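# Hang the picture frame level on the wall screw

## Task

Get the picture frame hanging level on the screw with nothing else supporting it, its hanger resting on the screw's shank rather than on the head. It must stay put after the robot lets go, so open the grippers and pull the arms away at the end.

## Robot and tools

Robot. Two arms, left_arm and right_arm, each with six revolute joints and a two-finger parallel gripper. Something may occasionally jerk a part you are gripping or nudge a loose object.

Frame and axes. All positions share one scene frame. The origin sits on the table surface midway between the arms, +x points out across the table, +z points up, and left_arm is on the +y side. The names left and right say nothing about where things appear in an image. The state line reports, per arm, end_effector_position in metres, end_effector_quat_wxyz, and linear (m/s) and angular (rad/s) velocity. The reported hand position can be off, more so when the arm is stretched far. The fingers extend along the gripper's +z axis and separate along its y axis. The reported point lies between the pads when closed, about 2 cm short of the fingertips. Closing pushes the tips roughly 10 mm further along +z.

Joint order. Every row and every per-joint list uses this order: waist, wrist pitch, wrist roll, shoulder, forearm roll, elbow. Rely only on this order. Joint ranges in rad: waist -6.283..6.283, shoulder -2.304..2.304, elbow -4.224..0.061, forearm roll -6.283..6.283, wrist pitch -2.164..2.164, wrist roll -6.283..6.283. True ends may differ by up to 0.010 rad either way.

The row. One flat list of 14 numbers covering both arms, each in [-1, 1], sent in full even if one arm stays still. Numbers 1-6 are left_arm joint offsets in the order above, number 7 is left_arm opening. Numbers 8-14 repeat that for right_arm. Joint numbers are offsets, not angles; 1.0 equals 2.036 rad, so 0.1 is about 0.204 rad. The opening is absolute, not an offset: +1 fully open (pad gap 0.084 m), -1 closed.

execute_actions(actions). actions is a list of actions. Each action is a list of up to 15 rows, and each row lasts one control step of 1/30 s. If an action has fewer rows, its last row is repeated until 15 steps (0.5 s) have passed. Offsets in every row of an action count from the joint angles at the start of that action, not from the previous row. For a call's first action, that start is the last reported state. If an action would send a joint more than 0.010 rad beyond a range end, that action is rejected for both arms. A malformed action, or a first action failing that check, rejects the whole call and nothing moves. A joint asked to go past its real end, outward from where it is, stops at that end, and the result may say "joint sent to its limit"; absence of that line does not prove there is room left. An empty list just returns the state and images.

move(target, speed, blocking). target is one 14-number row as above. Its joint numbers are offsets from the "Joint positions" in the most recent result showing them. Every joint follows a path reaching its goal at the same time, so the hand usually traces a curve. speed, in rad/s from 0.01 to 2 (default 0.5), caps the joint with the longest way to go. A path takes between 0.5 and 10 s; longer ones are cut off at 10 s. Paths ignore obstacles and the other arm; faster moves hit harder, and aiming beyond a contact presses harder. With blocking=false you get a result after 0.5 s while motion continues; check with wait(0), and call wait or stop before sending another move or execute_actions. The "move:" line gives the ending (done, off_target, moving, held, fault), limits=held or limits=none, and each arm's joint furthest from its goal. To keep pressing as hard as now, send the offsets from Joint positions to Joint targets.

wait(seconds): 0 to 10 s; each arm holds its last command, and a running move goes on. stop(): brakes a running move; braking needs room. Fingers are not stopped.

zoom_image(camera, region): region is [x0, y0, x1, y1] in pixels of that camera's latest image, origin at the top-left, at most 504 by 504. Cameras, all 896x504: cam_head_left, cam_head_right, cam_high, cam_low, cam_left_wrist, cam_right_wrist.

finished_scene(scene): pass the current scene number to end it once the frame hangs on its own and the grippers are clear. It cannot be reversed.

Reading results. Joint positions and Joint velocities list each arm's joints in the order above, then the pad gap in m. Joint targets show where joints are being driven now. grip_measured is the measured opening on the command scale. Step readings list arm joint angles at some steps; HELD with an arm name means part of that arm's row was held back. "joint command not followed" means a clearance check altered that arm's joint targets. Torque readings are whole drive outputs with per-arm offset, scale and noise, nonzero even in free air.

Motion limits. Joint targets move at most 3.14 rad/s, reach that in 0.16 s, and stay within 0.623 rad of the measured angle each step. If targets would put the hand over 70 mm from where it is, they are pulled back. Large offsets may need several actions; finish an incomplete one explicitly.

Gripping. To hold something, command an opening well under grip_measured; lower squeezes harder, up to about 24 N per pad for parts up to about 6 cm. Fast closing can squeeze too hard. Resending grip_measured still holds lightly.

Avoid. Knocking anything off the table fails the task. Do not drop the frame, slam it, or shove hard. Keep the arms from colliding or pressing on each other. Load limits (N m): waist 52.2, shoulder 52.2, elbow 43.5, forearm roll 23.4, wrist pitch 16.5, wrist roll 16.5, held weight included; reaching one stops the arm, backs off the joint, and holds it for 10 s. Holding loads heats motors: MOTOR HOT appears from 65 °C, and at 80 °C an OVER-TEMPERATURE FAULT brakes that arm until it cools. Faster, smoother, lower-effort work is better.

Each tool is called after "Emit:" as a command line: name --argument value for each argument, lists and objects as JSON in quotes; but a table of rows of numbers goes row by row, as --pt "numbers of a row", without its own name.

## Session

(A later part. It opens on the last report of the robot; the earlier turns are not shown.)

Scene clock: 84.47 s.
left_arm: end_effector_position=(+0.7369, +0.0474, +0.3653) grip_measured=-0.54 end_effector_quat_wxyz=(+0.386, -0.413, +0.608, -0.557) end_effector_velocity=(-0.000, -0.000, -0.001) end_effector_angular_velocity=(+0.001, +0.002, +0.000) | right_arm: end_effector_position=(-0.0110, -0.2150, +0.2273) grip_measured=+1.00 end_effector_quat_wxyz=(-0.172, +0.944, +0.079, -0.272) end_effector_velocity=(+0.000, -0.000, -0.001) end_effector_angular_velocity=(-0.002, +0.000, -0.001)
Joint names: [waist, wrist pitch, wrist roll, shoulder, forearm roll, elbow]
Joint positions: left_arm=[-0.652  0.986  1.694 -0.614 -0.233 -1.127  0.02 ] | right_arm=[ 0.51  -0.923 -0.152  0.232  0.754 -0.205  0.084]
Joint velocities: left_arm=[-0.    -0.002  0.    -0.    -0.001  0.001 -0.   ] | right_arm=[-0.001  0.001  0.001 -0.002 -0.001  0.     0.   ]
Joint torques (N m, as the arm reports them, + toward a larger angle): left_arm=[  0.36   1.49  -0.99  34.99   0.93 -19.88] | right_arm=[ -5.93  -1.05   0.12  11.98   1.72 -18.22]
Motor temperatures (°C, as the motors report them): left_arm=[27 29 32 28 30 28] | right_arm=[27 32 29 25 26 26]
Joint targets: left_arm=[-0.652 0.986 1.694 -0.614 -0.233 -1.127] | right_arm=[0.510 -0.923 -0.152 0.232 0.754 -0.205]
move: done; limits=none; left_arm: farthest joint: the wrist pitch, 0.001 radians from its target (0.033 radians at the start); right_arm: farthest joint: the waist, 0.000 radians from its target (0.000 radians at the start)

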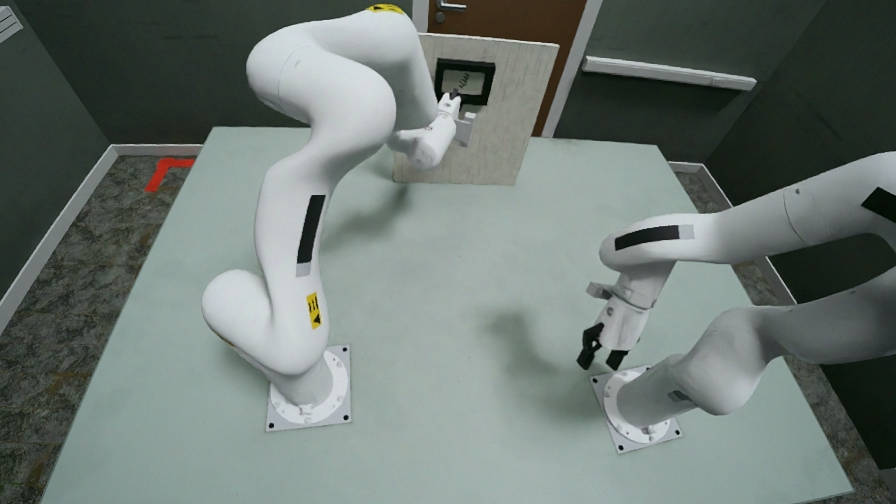

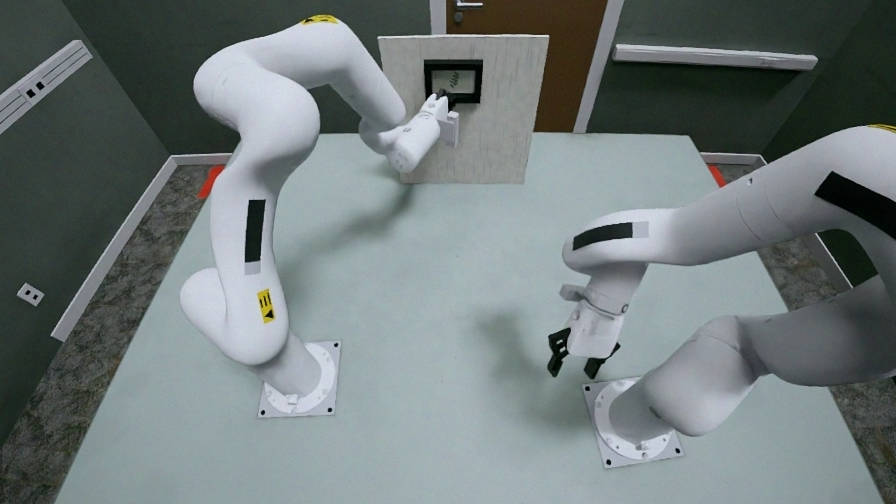

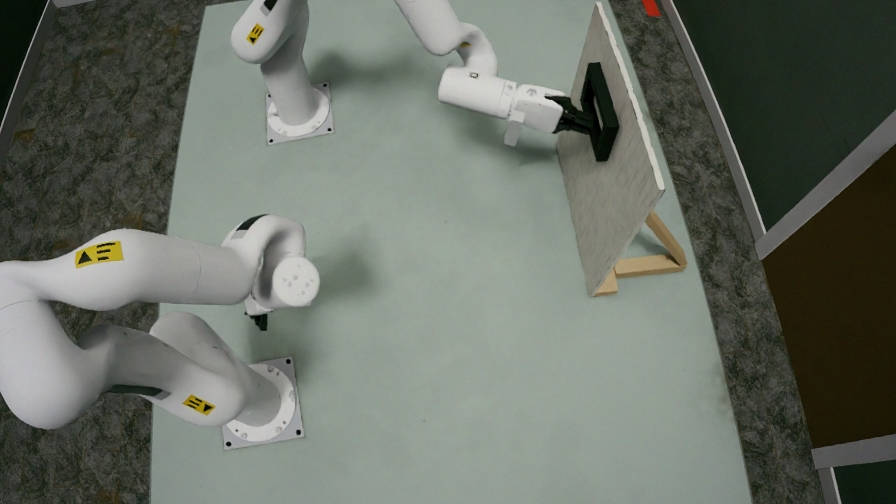

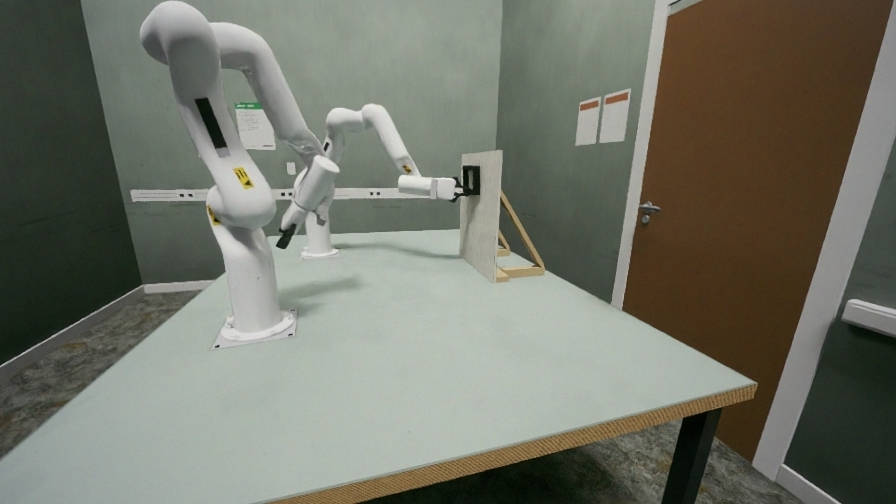

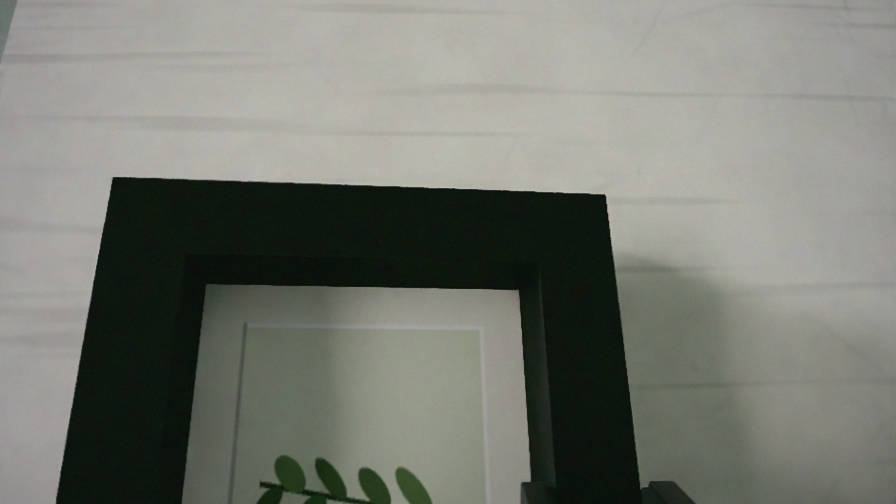

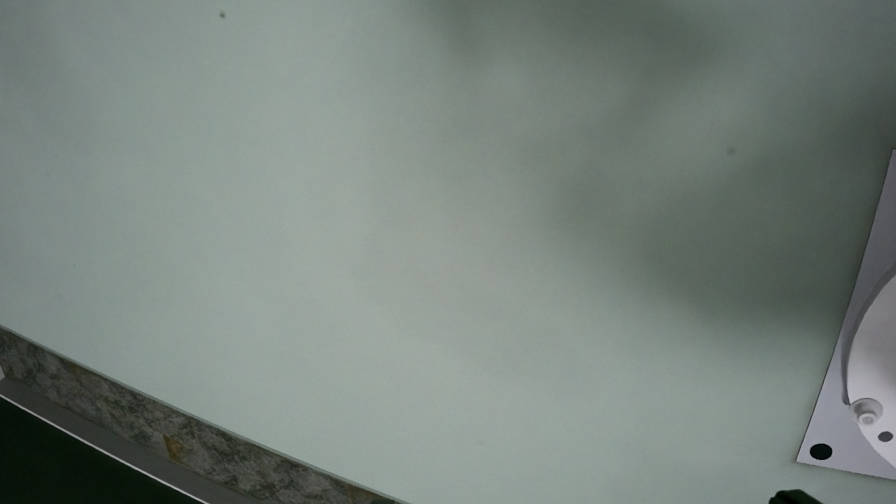

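Emit:
move --target '[0,0.0185,0,-0.0185,0,0,-1,0,0,0,0,0,0,1]' --speed 0.03

Scene clock: 86.37 s.
left_arm: end_effector_position=(+0.7379, +0.0477, +0.3465) grip_measured=-0.54 end_effector_quat_wxyz=(+0.390, -0.411, +0.607, -0.556) end_effector_velocity=(-0.000, +0.001, -0.002) end_effector_angular_velocity=(+0.001, +0.003, +0.000) | right_arm: end_effector_position=(-0.0110, -0.2150, +0.2273) grip_measured=+1.00 end_effector_quat_wxyz=(-0.172, +0.944, +0.079, -0.272) end_effector_velocity=(-0.000, +0.000, -0.000) end_effector_angular_velocity=(-0.000, -0.001, -0.000)
Joint names: [waist, wrist pitch, wrist roll, shoulder, forearm roll, elbow]
Joint positions: left_arm=[-0.652  1.027  1.694 -0.651 -0.232 -1.129  0.02 ] | right_arm=[ 0.51  -0.923 -0.152  0.232  0.754 -0.205  0.084]
Joint velocities: left_arm=[ 0.001 -0.002 -0.001 -0.001  0.     0.001  0.   ] | right_arm=[ 0.001  0.001  0.001  0.     0.     0.    -0.   ]
Joint torques (N m, as the arm reports them, + toward a larger angle): left_arm=[ 13.78  -1.44  -1.01  24.83  -1.57 -14.85] | right_arm=[ -6.06  -1.05   0.11  13.2    1.93 -18.96]
Motor temperatures (°C, as the motors report them): left_arm=[27 29 32 28 30 28] | right_arm=[27 32 29 25 26 26]
Joint targets: left_arm=[-0.652 1.024 1.694 -0.652 -0.233 -1.127] | right_arm=[0.510 -0.923 -0.152 0.232 0.754 -0.205]
move: done; limits=none; left_arm: farthest joint: the wrist pitch, 0.004 radians from its target (0.038 radians at the start); right_arm: farthest joint: the waist, 0.000 radians from its target (0.000 radians at the start)

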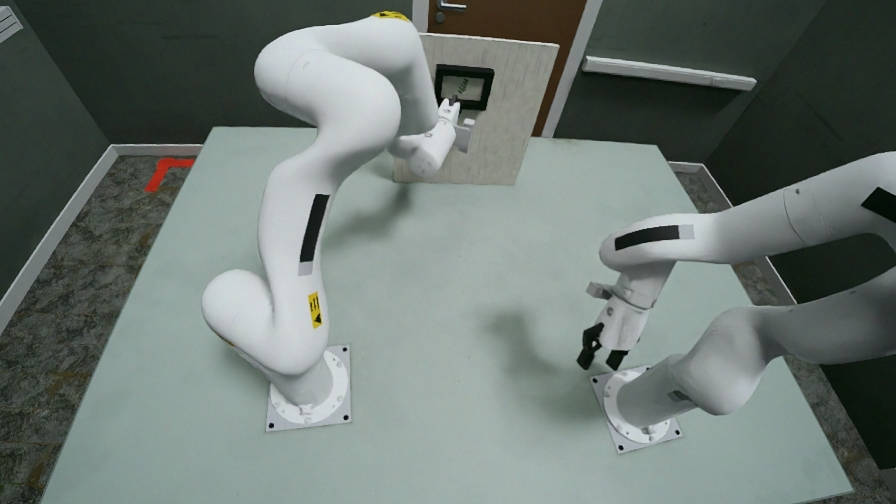

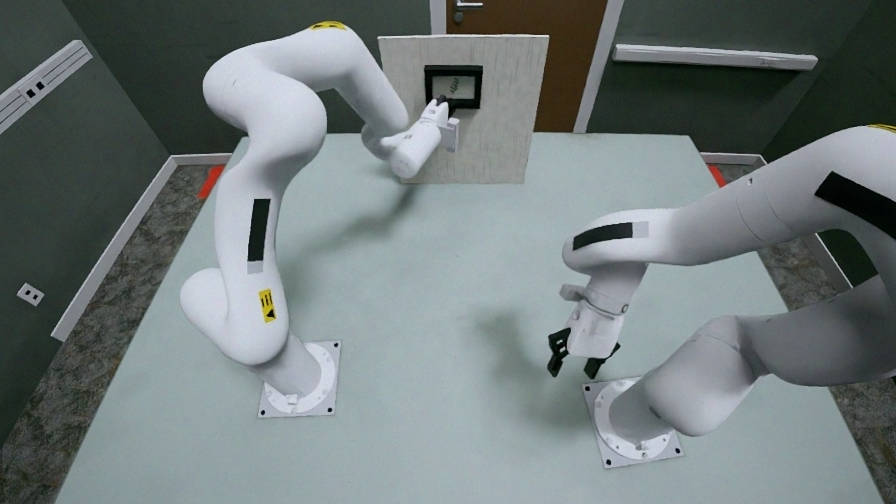

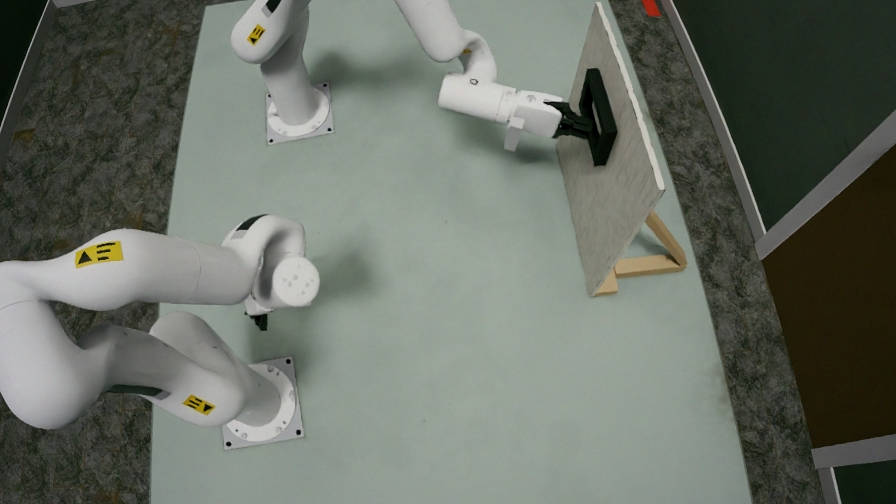

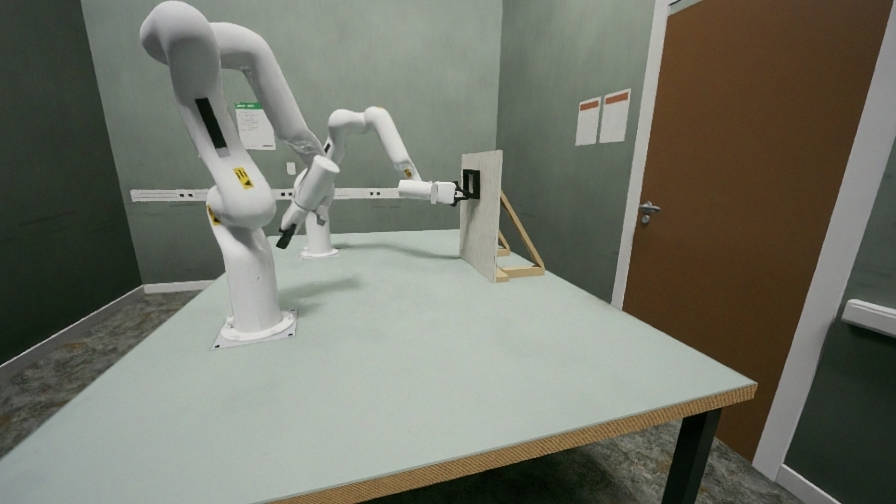

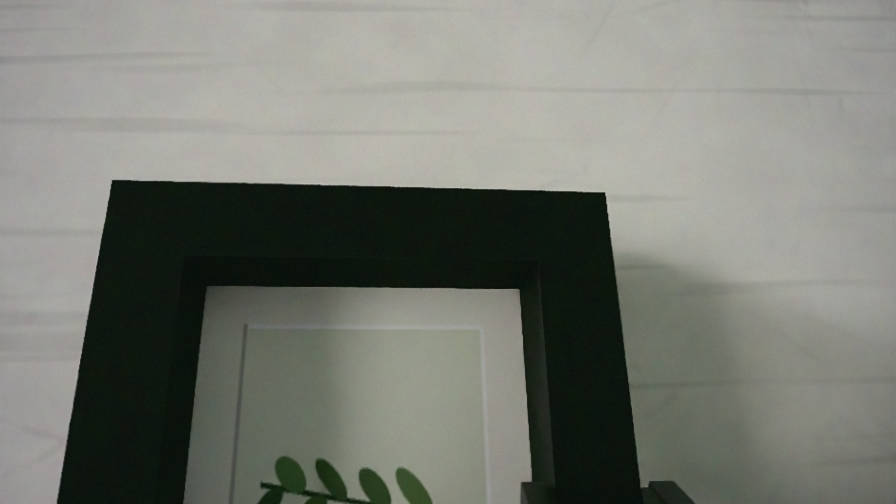

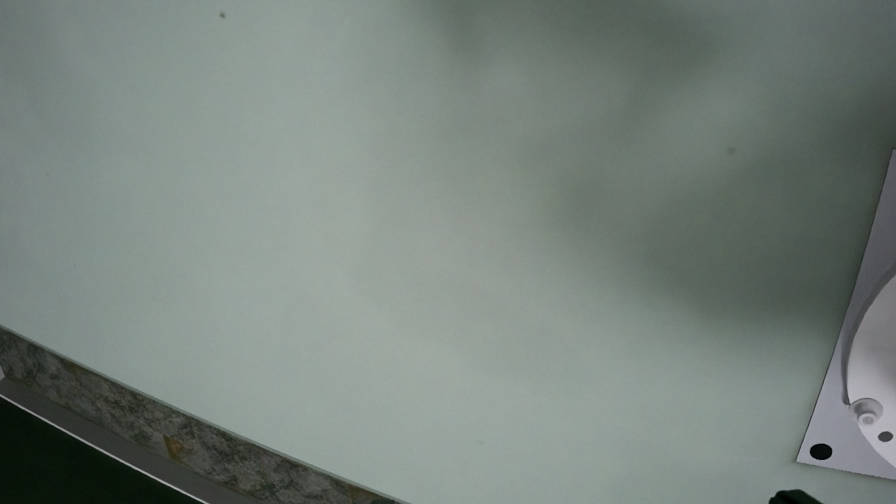

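Seated. Release.

Emit:
execute_actions --actions '[[[0,0,0,0,0,0,1,0,0,0,0,0,0,1]],[[0,0,0,0,0,0,1,0,0,0,0,0,0,1]]]'

Scene clock: 87.50 s.
left_arm: end_effector_position=(+0.7379, +0.0478, +0.3461) grip_measured=+1.00 end_effector_quat_wxyz=(+0.390, -0.411, +0.608, -0.556) end_effector_velocity=(+0.000, +0.000, +0.000) end_effector_angular_velocity=(-0.000, +0.000, +0.000) | right_arm: end_effector_position=(-0.0110, -0.2150, +0.2273) grip_measured=+1.00 end_effector_quat_wxyz=(-0.172, +0.944, +0.079, -0.272) end_effector_velocity=(-0.001, -0.001, -0.001) end_effector_angular_velocity=(-0.002, +0.001, -0.002)
Joint names: [waist, wrist pitch, wrist roll, shoulder, forearm roll, elbow]
Joint positions: left_arm=[-0.652  1.027  1.694 -0.651 -0.232 -1.129  0.084] | right_arm=[ 0.51  -0.923 -0.152  0.232  0.754 -0.205  0.084]
Joint velocities: left_arm=[-0. -0. -0.  0. -0. -0. -0.] | right_arm=[-0.001  0.001  0.001 -0.    -0.     0.002 -0.   ]
Joint torques (N m, as the arm reports them, + toward a larger angle): left_arm=[ -0.47   1.14  -0.89  34.05   1.04 -17.19] | right_arm=[ -6.23  -1.07   0.2   13.62   1.58 -18.98]
Motor temperatures (°C, as the motors report them): left_arm=[27 29 32 28 30 28] | right_arm=[27 32 29 25 26 26]
Joint targets: left_arm=[-0.652 1.027 1.694 -0.651 -0.232 -1.129] | right_arm=[0.510 -0.923 -0.152 0.232 0.754 -0.205]
Step readings (joint positions; steps 1 to 15: 1st action; 16 to 30: 2nd action):
0: left_arm=[-0.652 1.027 1.694 -0.651 -0.232 -1.129] | right_arm=[0.510 -0.923 -0.152 0.232 0.754 -0.205]
1: left_arm=[-0.652 1.026 1.694 -0.651 -0.233 -1.129] | right_arm=[0.510 -0.923 -0.152 0.232 0.754 -0.205]
2: left_arm=[-0.651 1.023 1.694 -0.652 -0.233 -1.128] | right_arm=[0.510 -0.923 -0.152 0.232 0.754 -0.205]
4: left_arm=[-0.651 1.021 1.694 -0.653 -0.234 -1.127] | right_arm=[0.510 -0.923 -0.152 0.232 0.754 -0.205]
8: left_arm=[-0.652 1.024 1.694 -0.652 -0.233 -1.128] | right_arm=[0.510 -0.923 -0.152 0.232 0.754 -0.205]
15: left_arm=[-0.652 1.027 1.694 -0.651 -0.232 -1.129] | right_arm=[0.510 -0.923 -0.152 0.232 0.754 -0.205]
16: left_arm=[-0.652 1.027 1.694 -0.651 -0.232 -1.129] | right_arm=[0.510 -0.923 -0.152 0.232 0.754 -0.205]
17: left_arm=[-0.652 1.027 1.694 -0.651 -0.232 -1.129] | right_arm=[0.510 -0.923 -0.152 0.232 0.754 -0.205]
19: left_arm=[-0.652 1.027 1.694 -0.651 -0.233 -1.129] | right_arm=[0.510 -0.923 -0.152 0.232 0.754 -0.205]
23: left_arm=[-0.652 1.027 1.694 -0.651 -0.232 -1.129] | right_arm=[0.510 -0.923 -0.152 0.232 0.754 -0.205]
30: Joint positions above

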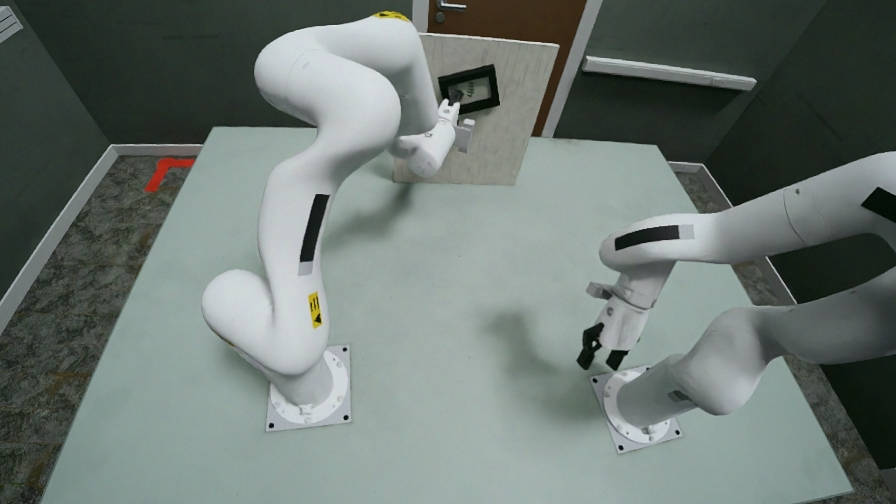

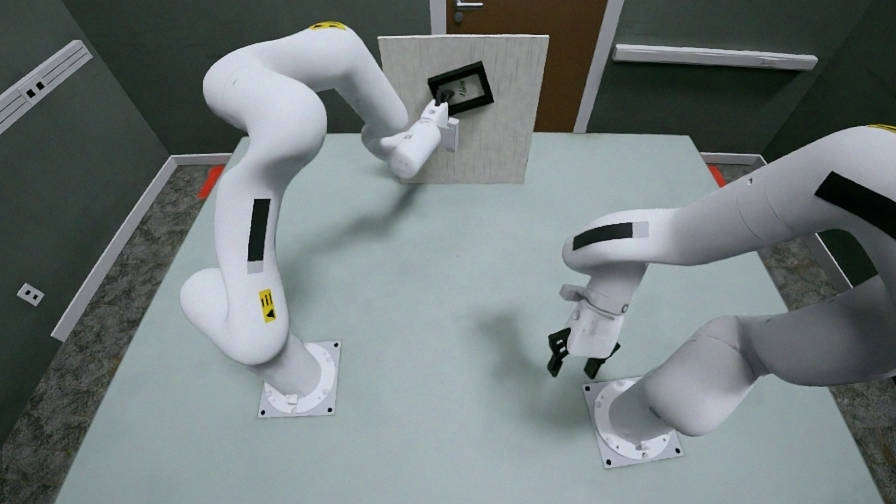

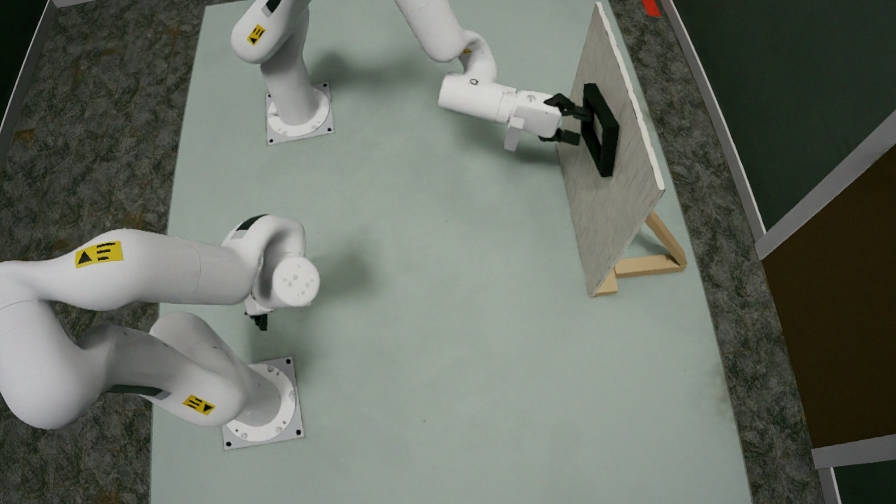

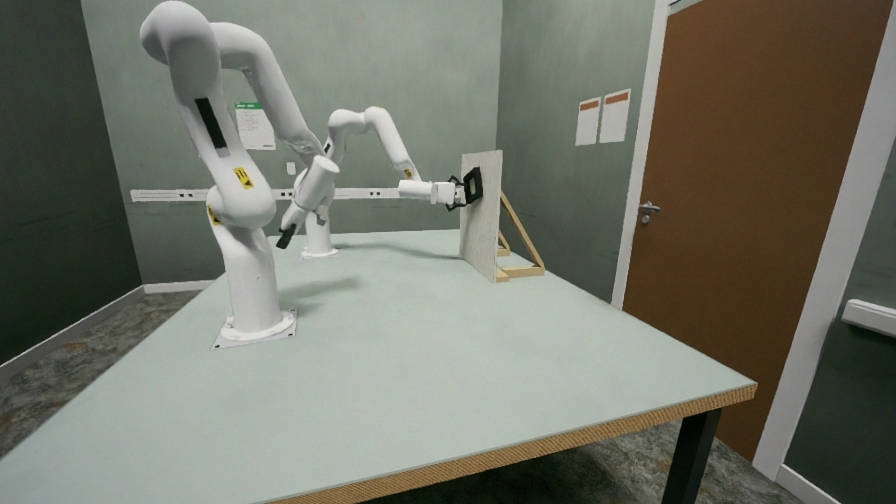

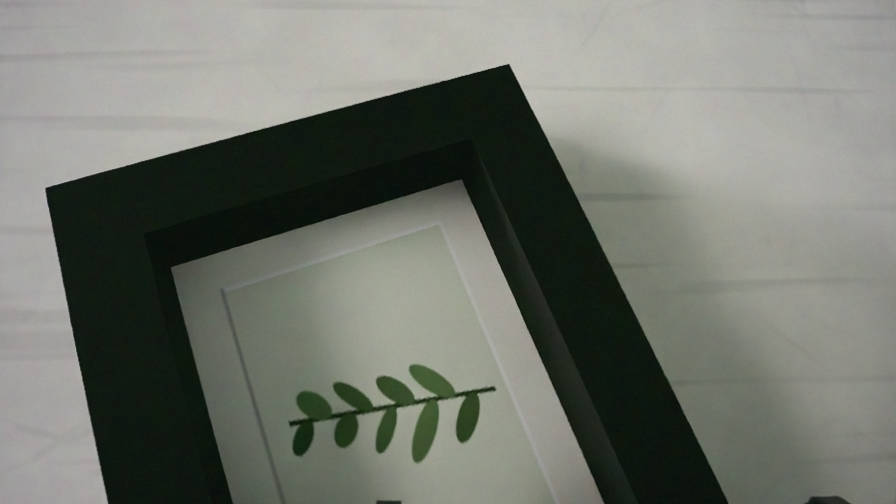

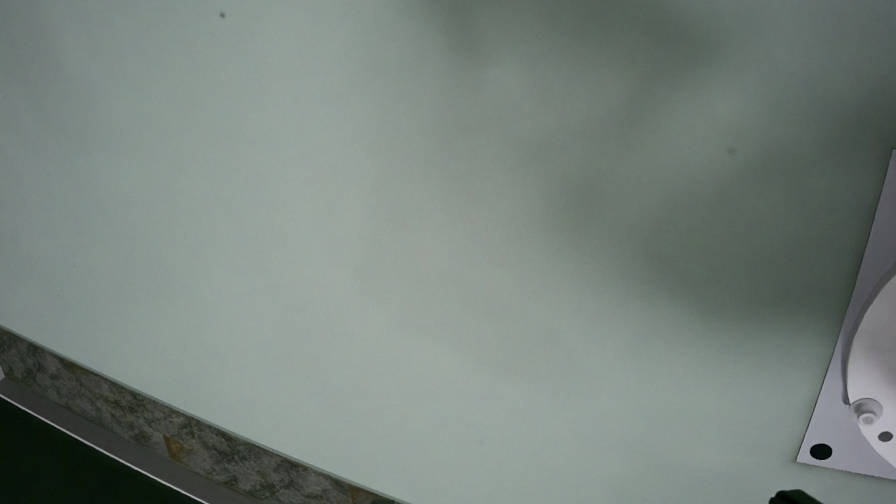

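Emit:
move --target '[0,0.0075,0,-0.0075,0,0,1,0,0,0,0,0,0,1]' --speed 0.05

Scene clock: 88.57 s.
left_arm: end_effector_position=(+0.7380, +0.0483, +0.3376) grip_measured=+1.00 end_effector_quat_wxyz=(+0.392, -0.411, +0.608, -0.555) end_effector_velocity=(+0.000, -0.000, +0.000) end_effector_angular_velocity=(-0.000, -0.001, -0.001) | right_arm: end_effector_position=(-0.0110, -0.2150, +0.2273) grip_measured=+1.00 end_effector_quat_wxyz=(-0.172, +0.944, +0.079, -0.272) end_effector_velocity=(+0.000, -0.000, -0.000) end_effector_angular_velocity=(+0.001, -0.002, +0.002)
Joint names: [waist, wrist pitch, wrist roll, shoulder, forearm roll, elbow]
Joint positions: left_arm=[-0.652  1.042  1.694 -0.666 -0.232 -1.129  0.084] | right_arm=[ 0.51  -0.923 -0.152  0.232  0.754 -0.205  0.084]
Joint velocities: left_arm=[-0.     0.    -0.     0.     0.001 -0.    -0.   ] | right_arm=[-0.     0.001 -0.003  0.001 -0.001  0.     0.   ]
Joint torques (N m, as the arm reports them, + toward a larger angle): left_arm=[ -0.38   1.18  -0.91  35.43   1.23 -17.15] | right_arm=[ -6.11  -1.1    0.11  12.58   1.76 -18.84]
Motor temperatures (°C, as the motors report them): left_arm=[27 29 32 28 30 28] | right_arm=[27 32 29 25 26 26]
Joint targets: left_arm=[-0.652 1.042 1.694 -0.666 -0.232 -1.129] | right_arm=[0.510 -0.923 -0.152 0.232 0.754 -0.205]
move: done; limits=none; left_arm: farthest joint: the waist, 0.000 radians from its target (0.000 radians at the start); right_arm: farthest joint: the waist, 0.000 radians from its target (0.000 radians at the start)

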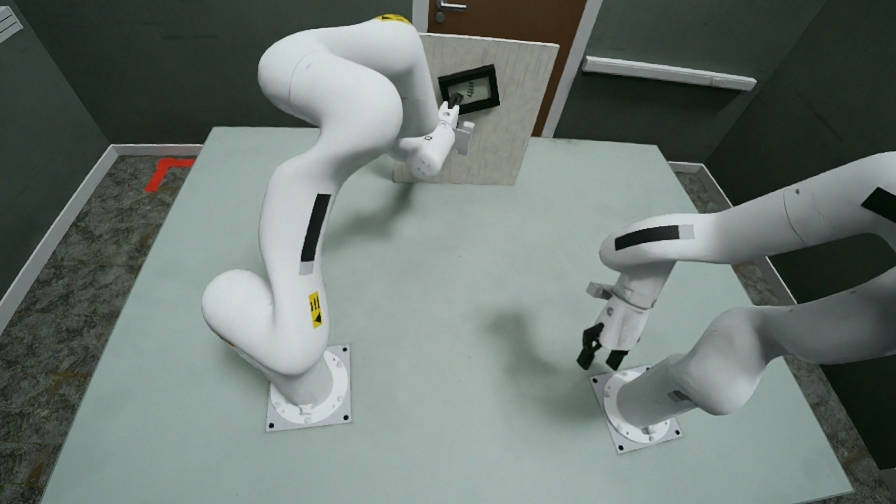

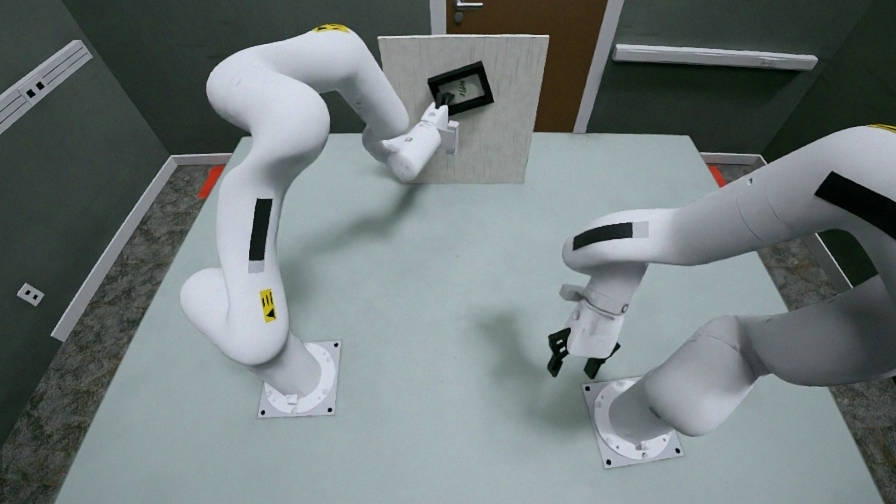

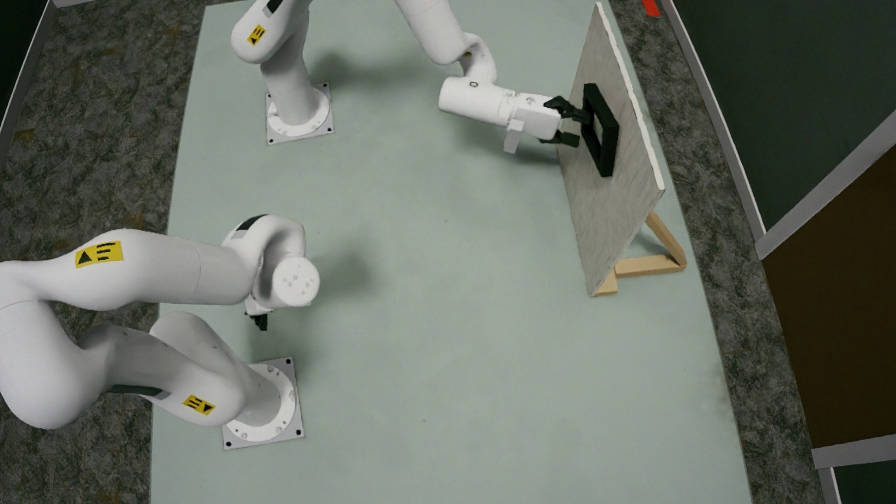

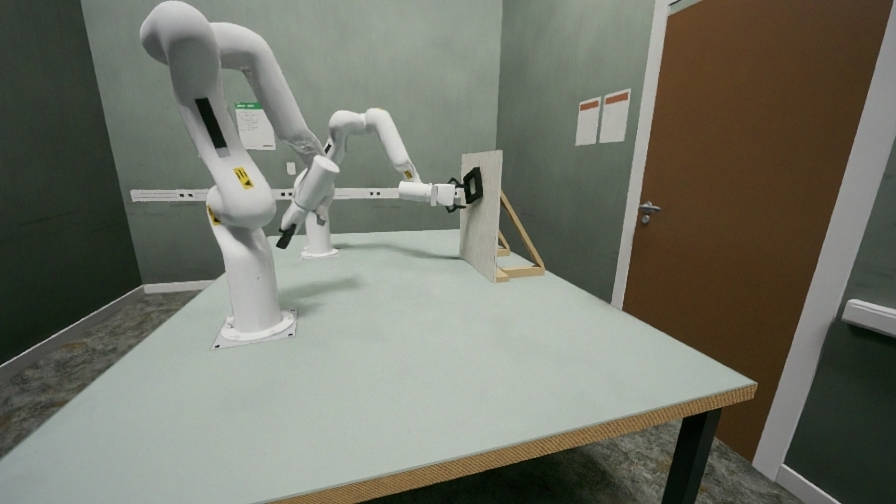

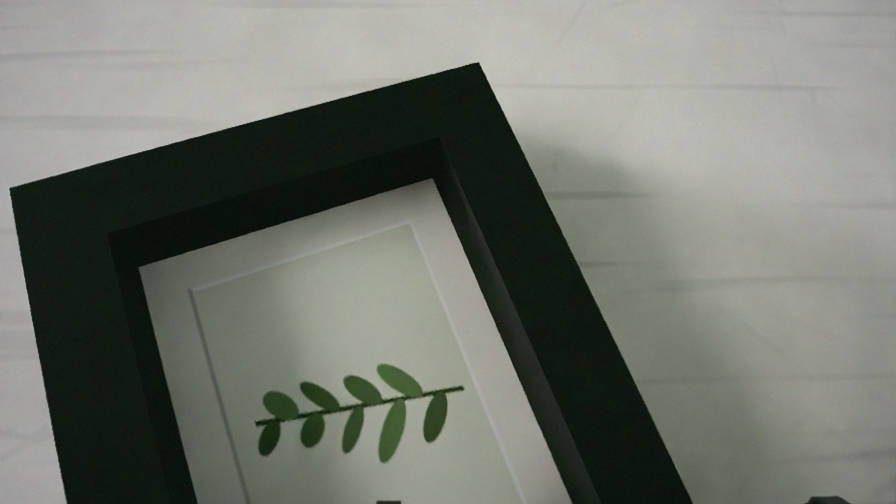

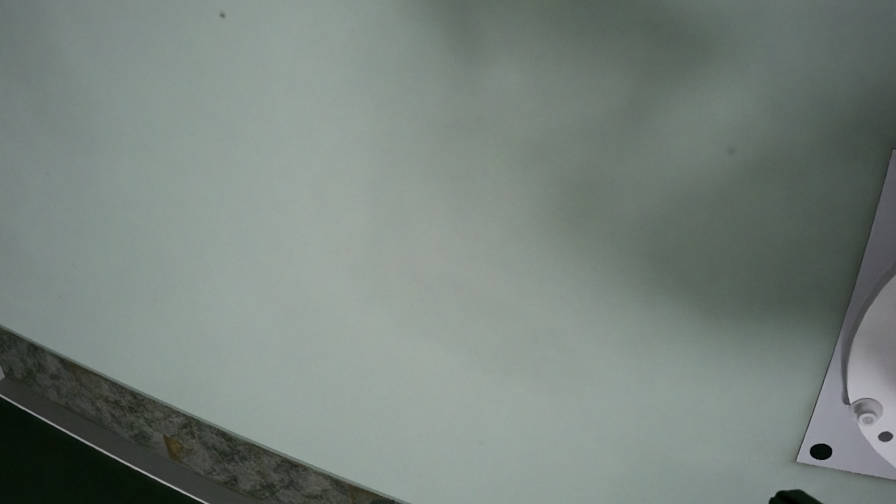

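Emit:
execute_actions --actions '[[[0,0,0,0,0,0,0,0,0,0,0,0,0,1]],[[0,0,0,0,0,0,-1,0,0,0,0,0,0,1]],[[0,0,0,0,0,0,-1,0,0,0,0,0,0,1]]]'

Scene clock: 90.27 s.
left_arm: end_effector_position=(+0.7380, +0.0484, +0.3376) grip_measured=-0.47 end_effector_quat_wxyz=(+0.392, -0.411, +0.608, -0.555) end_effector_velocity=(+0.000, +0.000, -0.000) end_effector_angular_velocity=(-0.002, +0.001, +0.002) | right_arm: end_effector_position=(-0.0110, -0.2150, +0.2273) grip_measured=+1.00 end_effector_quat_wxyz=(-0.172, +0.944, +0.079, -0.272) end_effector_velocity=(+0.000, +0.000, +0.000) end_effector_angular_velocity=(+0.000, +0.000, +0.001)
Joint names: [waist, wrist pitch, wrist roll, shoulder, forearm roll, elbow]
Joint positions: left_arm=[-0.652  1.042  1.694 -0.666 -0.233 -1.129  0.023] | right_arm=[ 0.51  -0.923 -0.152  0.232  0.754 -0.205  0.084]
Joint velocities: left_arm=[ 0.    -0.    -0.001 -0.    -0.002 -0.     0.   ] | right_arm=[ 0.001 -0.    -0.001 -0.002 -0.    -0.001  0.   ]
Joint torques (N m, as the arm reports them, + toward a larger angle): left_arm=[ -1.89   1.15  -0.28  35.42   1.8  -19.41] | right_arm=[ -6.79  -1.08   0.21  12.71   1.87 -19.17]
Motor temperatures (°C, as the motors report them): left_arm=[27 29 32 28 30 28] | right_arm=[27 32 29 25 26 26]
Joint targets: left_arm=[-0.652 1.042 1.694 -0.666 -0.233 -1.129] | right_arm=[0.510 -0.923 -0.152 0.232 0.754 -0.205]
Step readings (joint positions; steps 1 to 15: 1st action; 16 to 30: 2nd action; 31 to 45: 3rd action):
0: left_arm=[-0.652 1.042 1.694 -0.666 -0.232 -1.129] | right_arm=[0.510 -0.923 -0.152 0.232 0.754 -0.205]
1: left_arm=[-0.652 1.042 1.694 -0.666 -0.232 -1.129] | right_arm=[0.510 -0.923 -0.152 0.232 0.754 -0.205]
2: left_arm=[-0.652 1.042 1.694 -0.666 -0.232 -1.129] | right_arm=[0.510 -0.923 -0.152 0.232 0.754 -0.205]
4: left_arm=[-0.652 1.042 1.694 -0.666 -0.232 -1.129] | right_arm=[0.510 -0.923 -0.152 0.232 0.754 -0.205]
8: left_arm=[-0.652 1.042 1.694 -0.666 -0.232 -1.129] | right_arm=[0.510 -0.923 -0.152 0.232 0.754 -0.205]
15: left_arm=[-0.652 1.042 1.694 -0.666 -0.232 -1.129] | right_arm=[0.510 -0.923 -0.152 0.232 0.754 -0.205]
16: left_arm=[-0.652 1.042 1.694 -0.666 -0.232 -1.129] | right_arm=[0.510 -0.923 -0.152 0.232 0.754 -0.205]
17: left_arm=[-0.652 1.041 1.694 -0.666 -0.233 -1.128] | right_arm=[0.510 -0.923 -0.152 0.232 0.754 -0.205]
19: left_arm=[-0.652 1.042 1.694 -0.666 -0.233 -1.128] | right_arm=[0.510 -0.923 -0.152 0.232 0.754 -0.205]
23: left_arm=[-0.652 1.042 1.693 -0.666 -0.233 -1.128] | right_arm=[0.510 -0.923 -0.152 0.232 0.754 -0.205]
30: left_arm=[-0.652 1.042 1.694 -0.666 -0.233 -1.129] | right_arm=[0.510 -0.923 -0.152 0.232 0.754 -0.205]
31: left_arm=[-0.652 1.042 1.694 -0.666 -0.233 -1.129] | right_arm=[0.510 -0.923 -0.152 0.232 0.754 -0.205]
32: left_arm=[-0.652 1.042 1.694 -0.666 -0.233 -1.129] | right_arm=[0.510 -0.923 -0.152 0.232 0.754 -0.205]
34: left_arm=[-0.652 1.042 1.694 -0.666 -0.233 -1.129] | right_arm=[0.510 -0.923 -0.152 0.232 0.754 -0.205]
38: left_arm=[-0.652 1.042 1.694 -0.666 -0.233 -1.129] | right_arm=[0.510 -0.923 -0.152 0.232 0.754 -0.205]
45: Joint positions above

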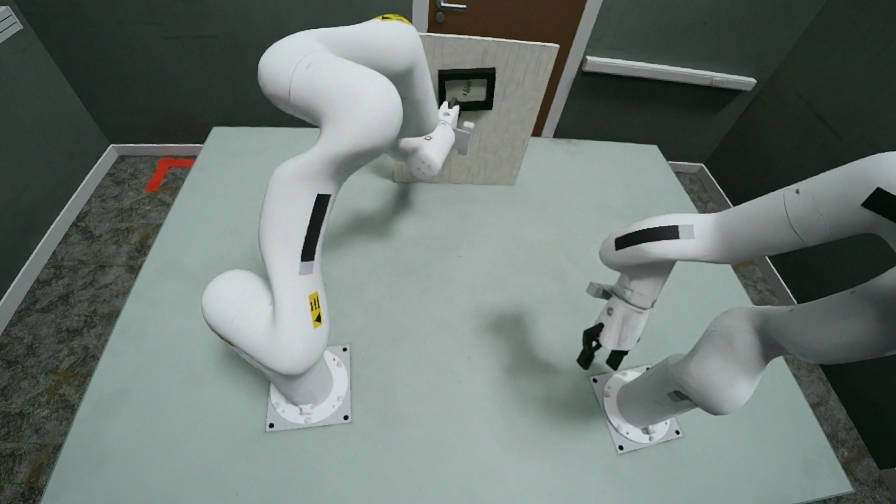

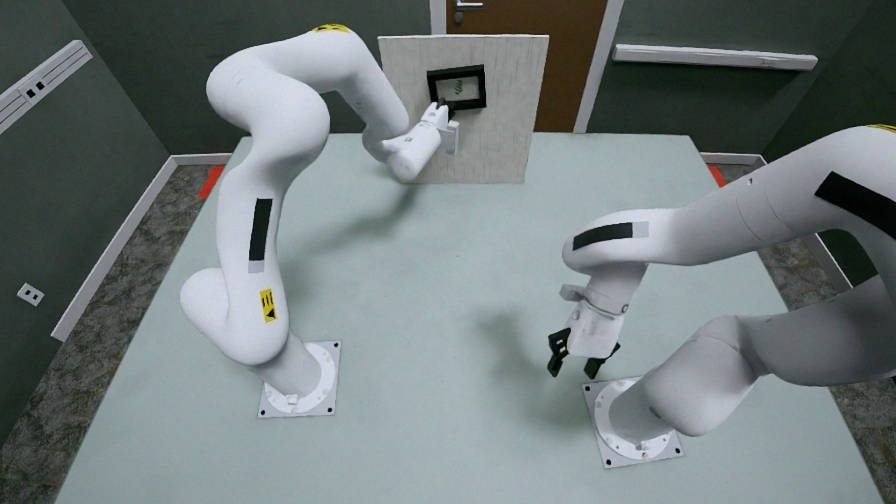

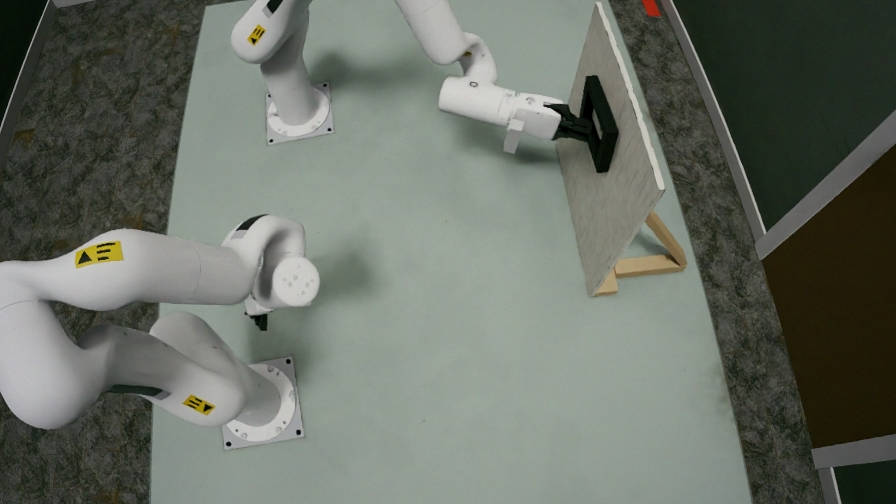

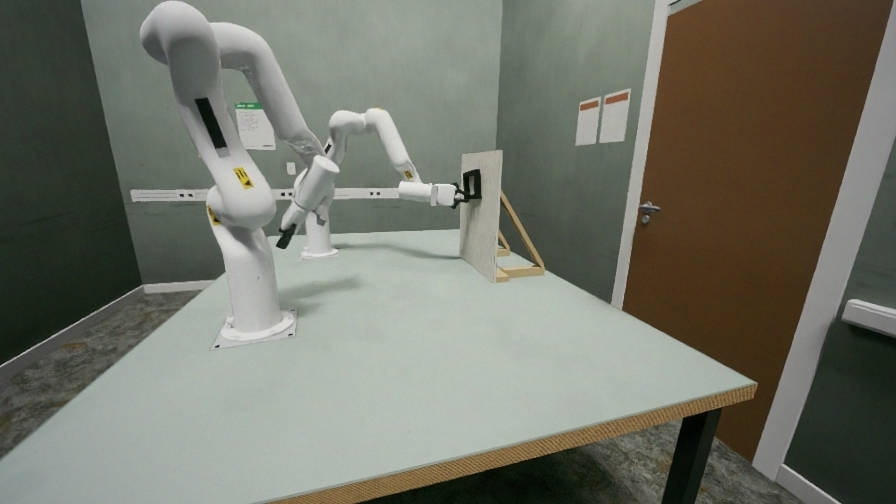

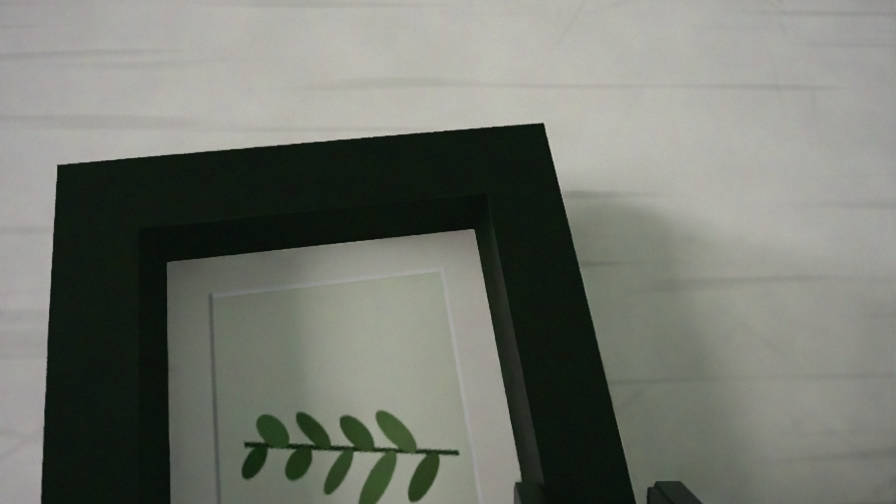

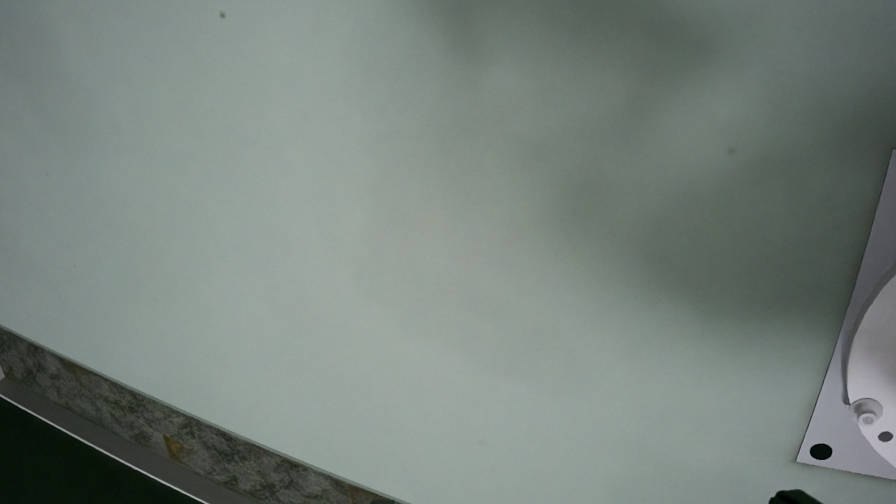

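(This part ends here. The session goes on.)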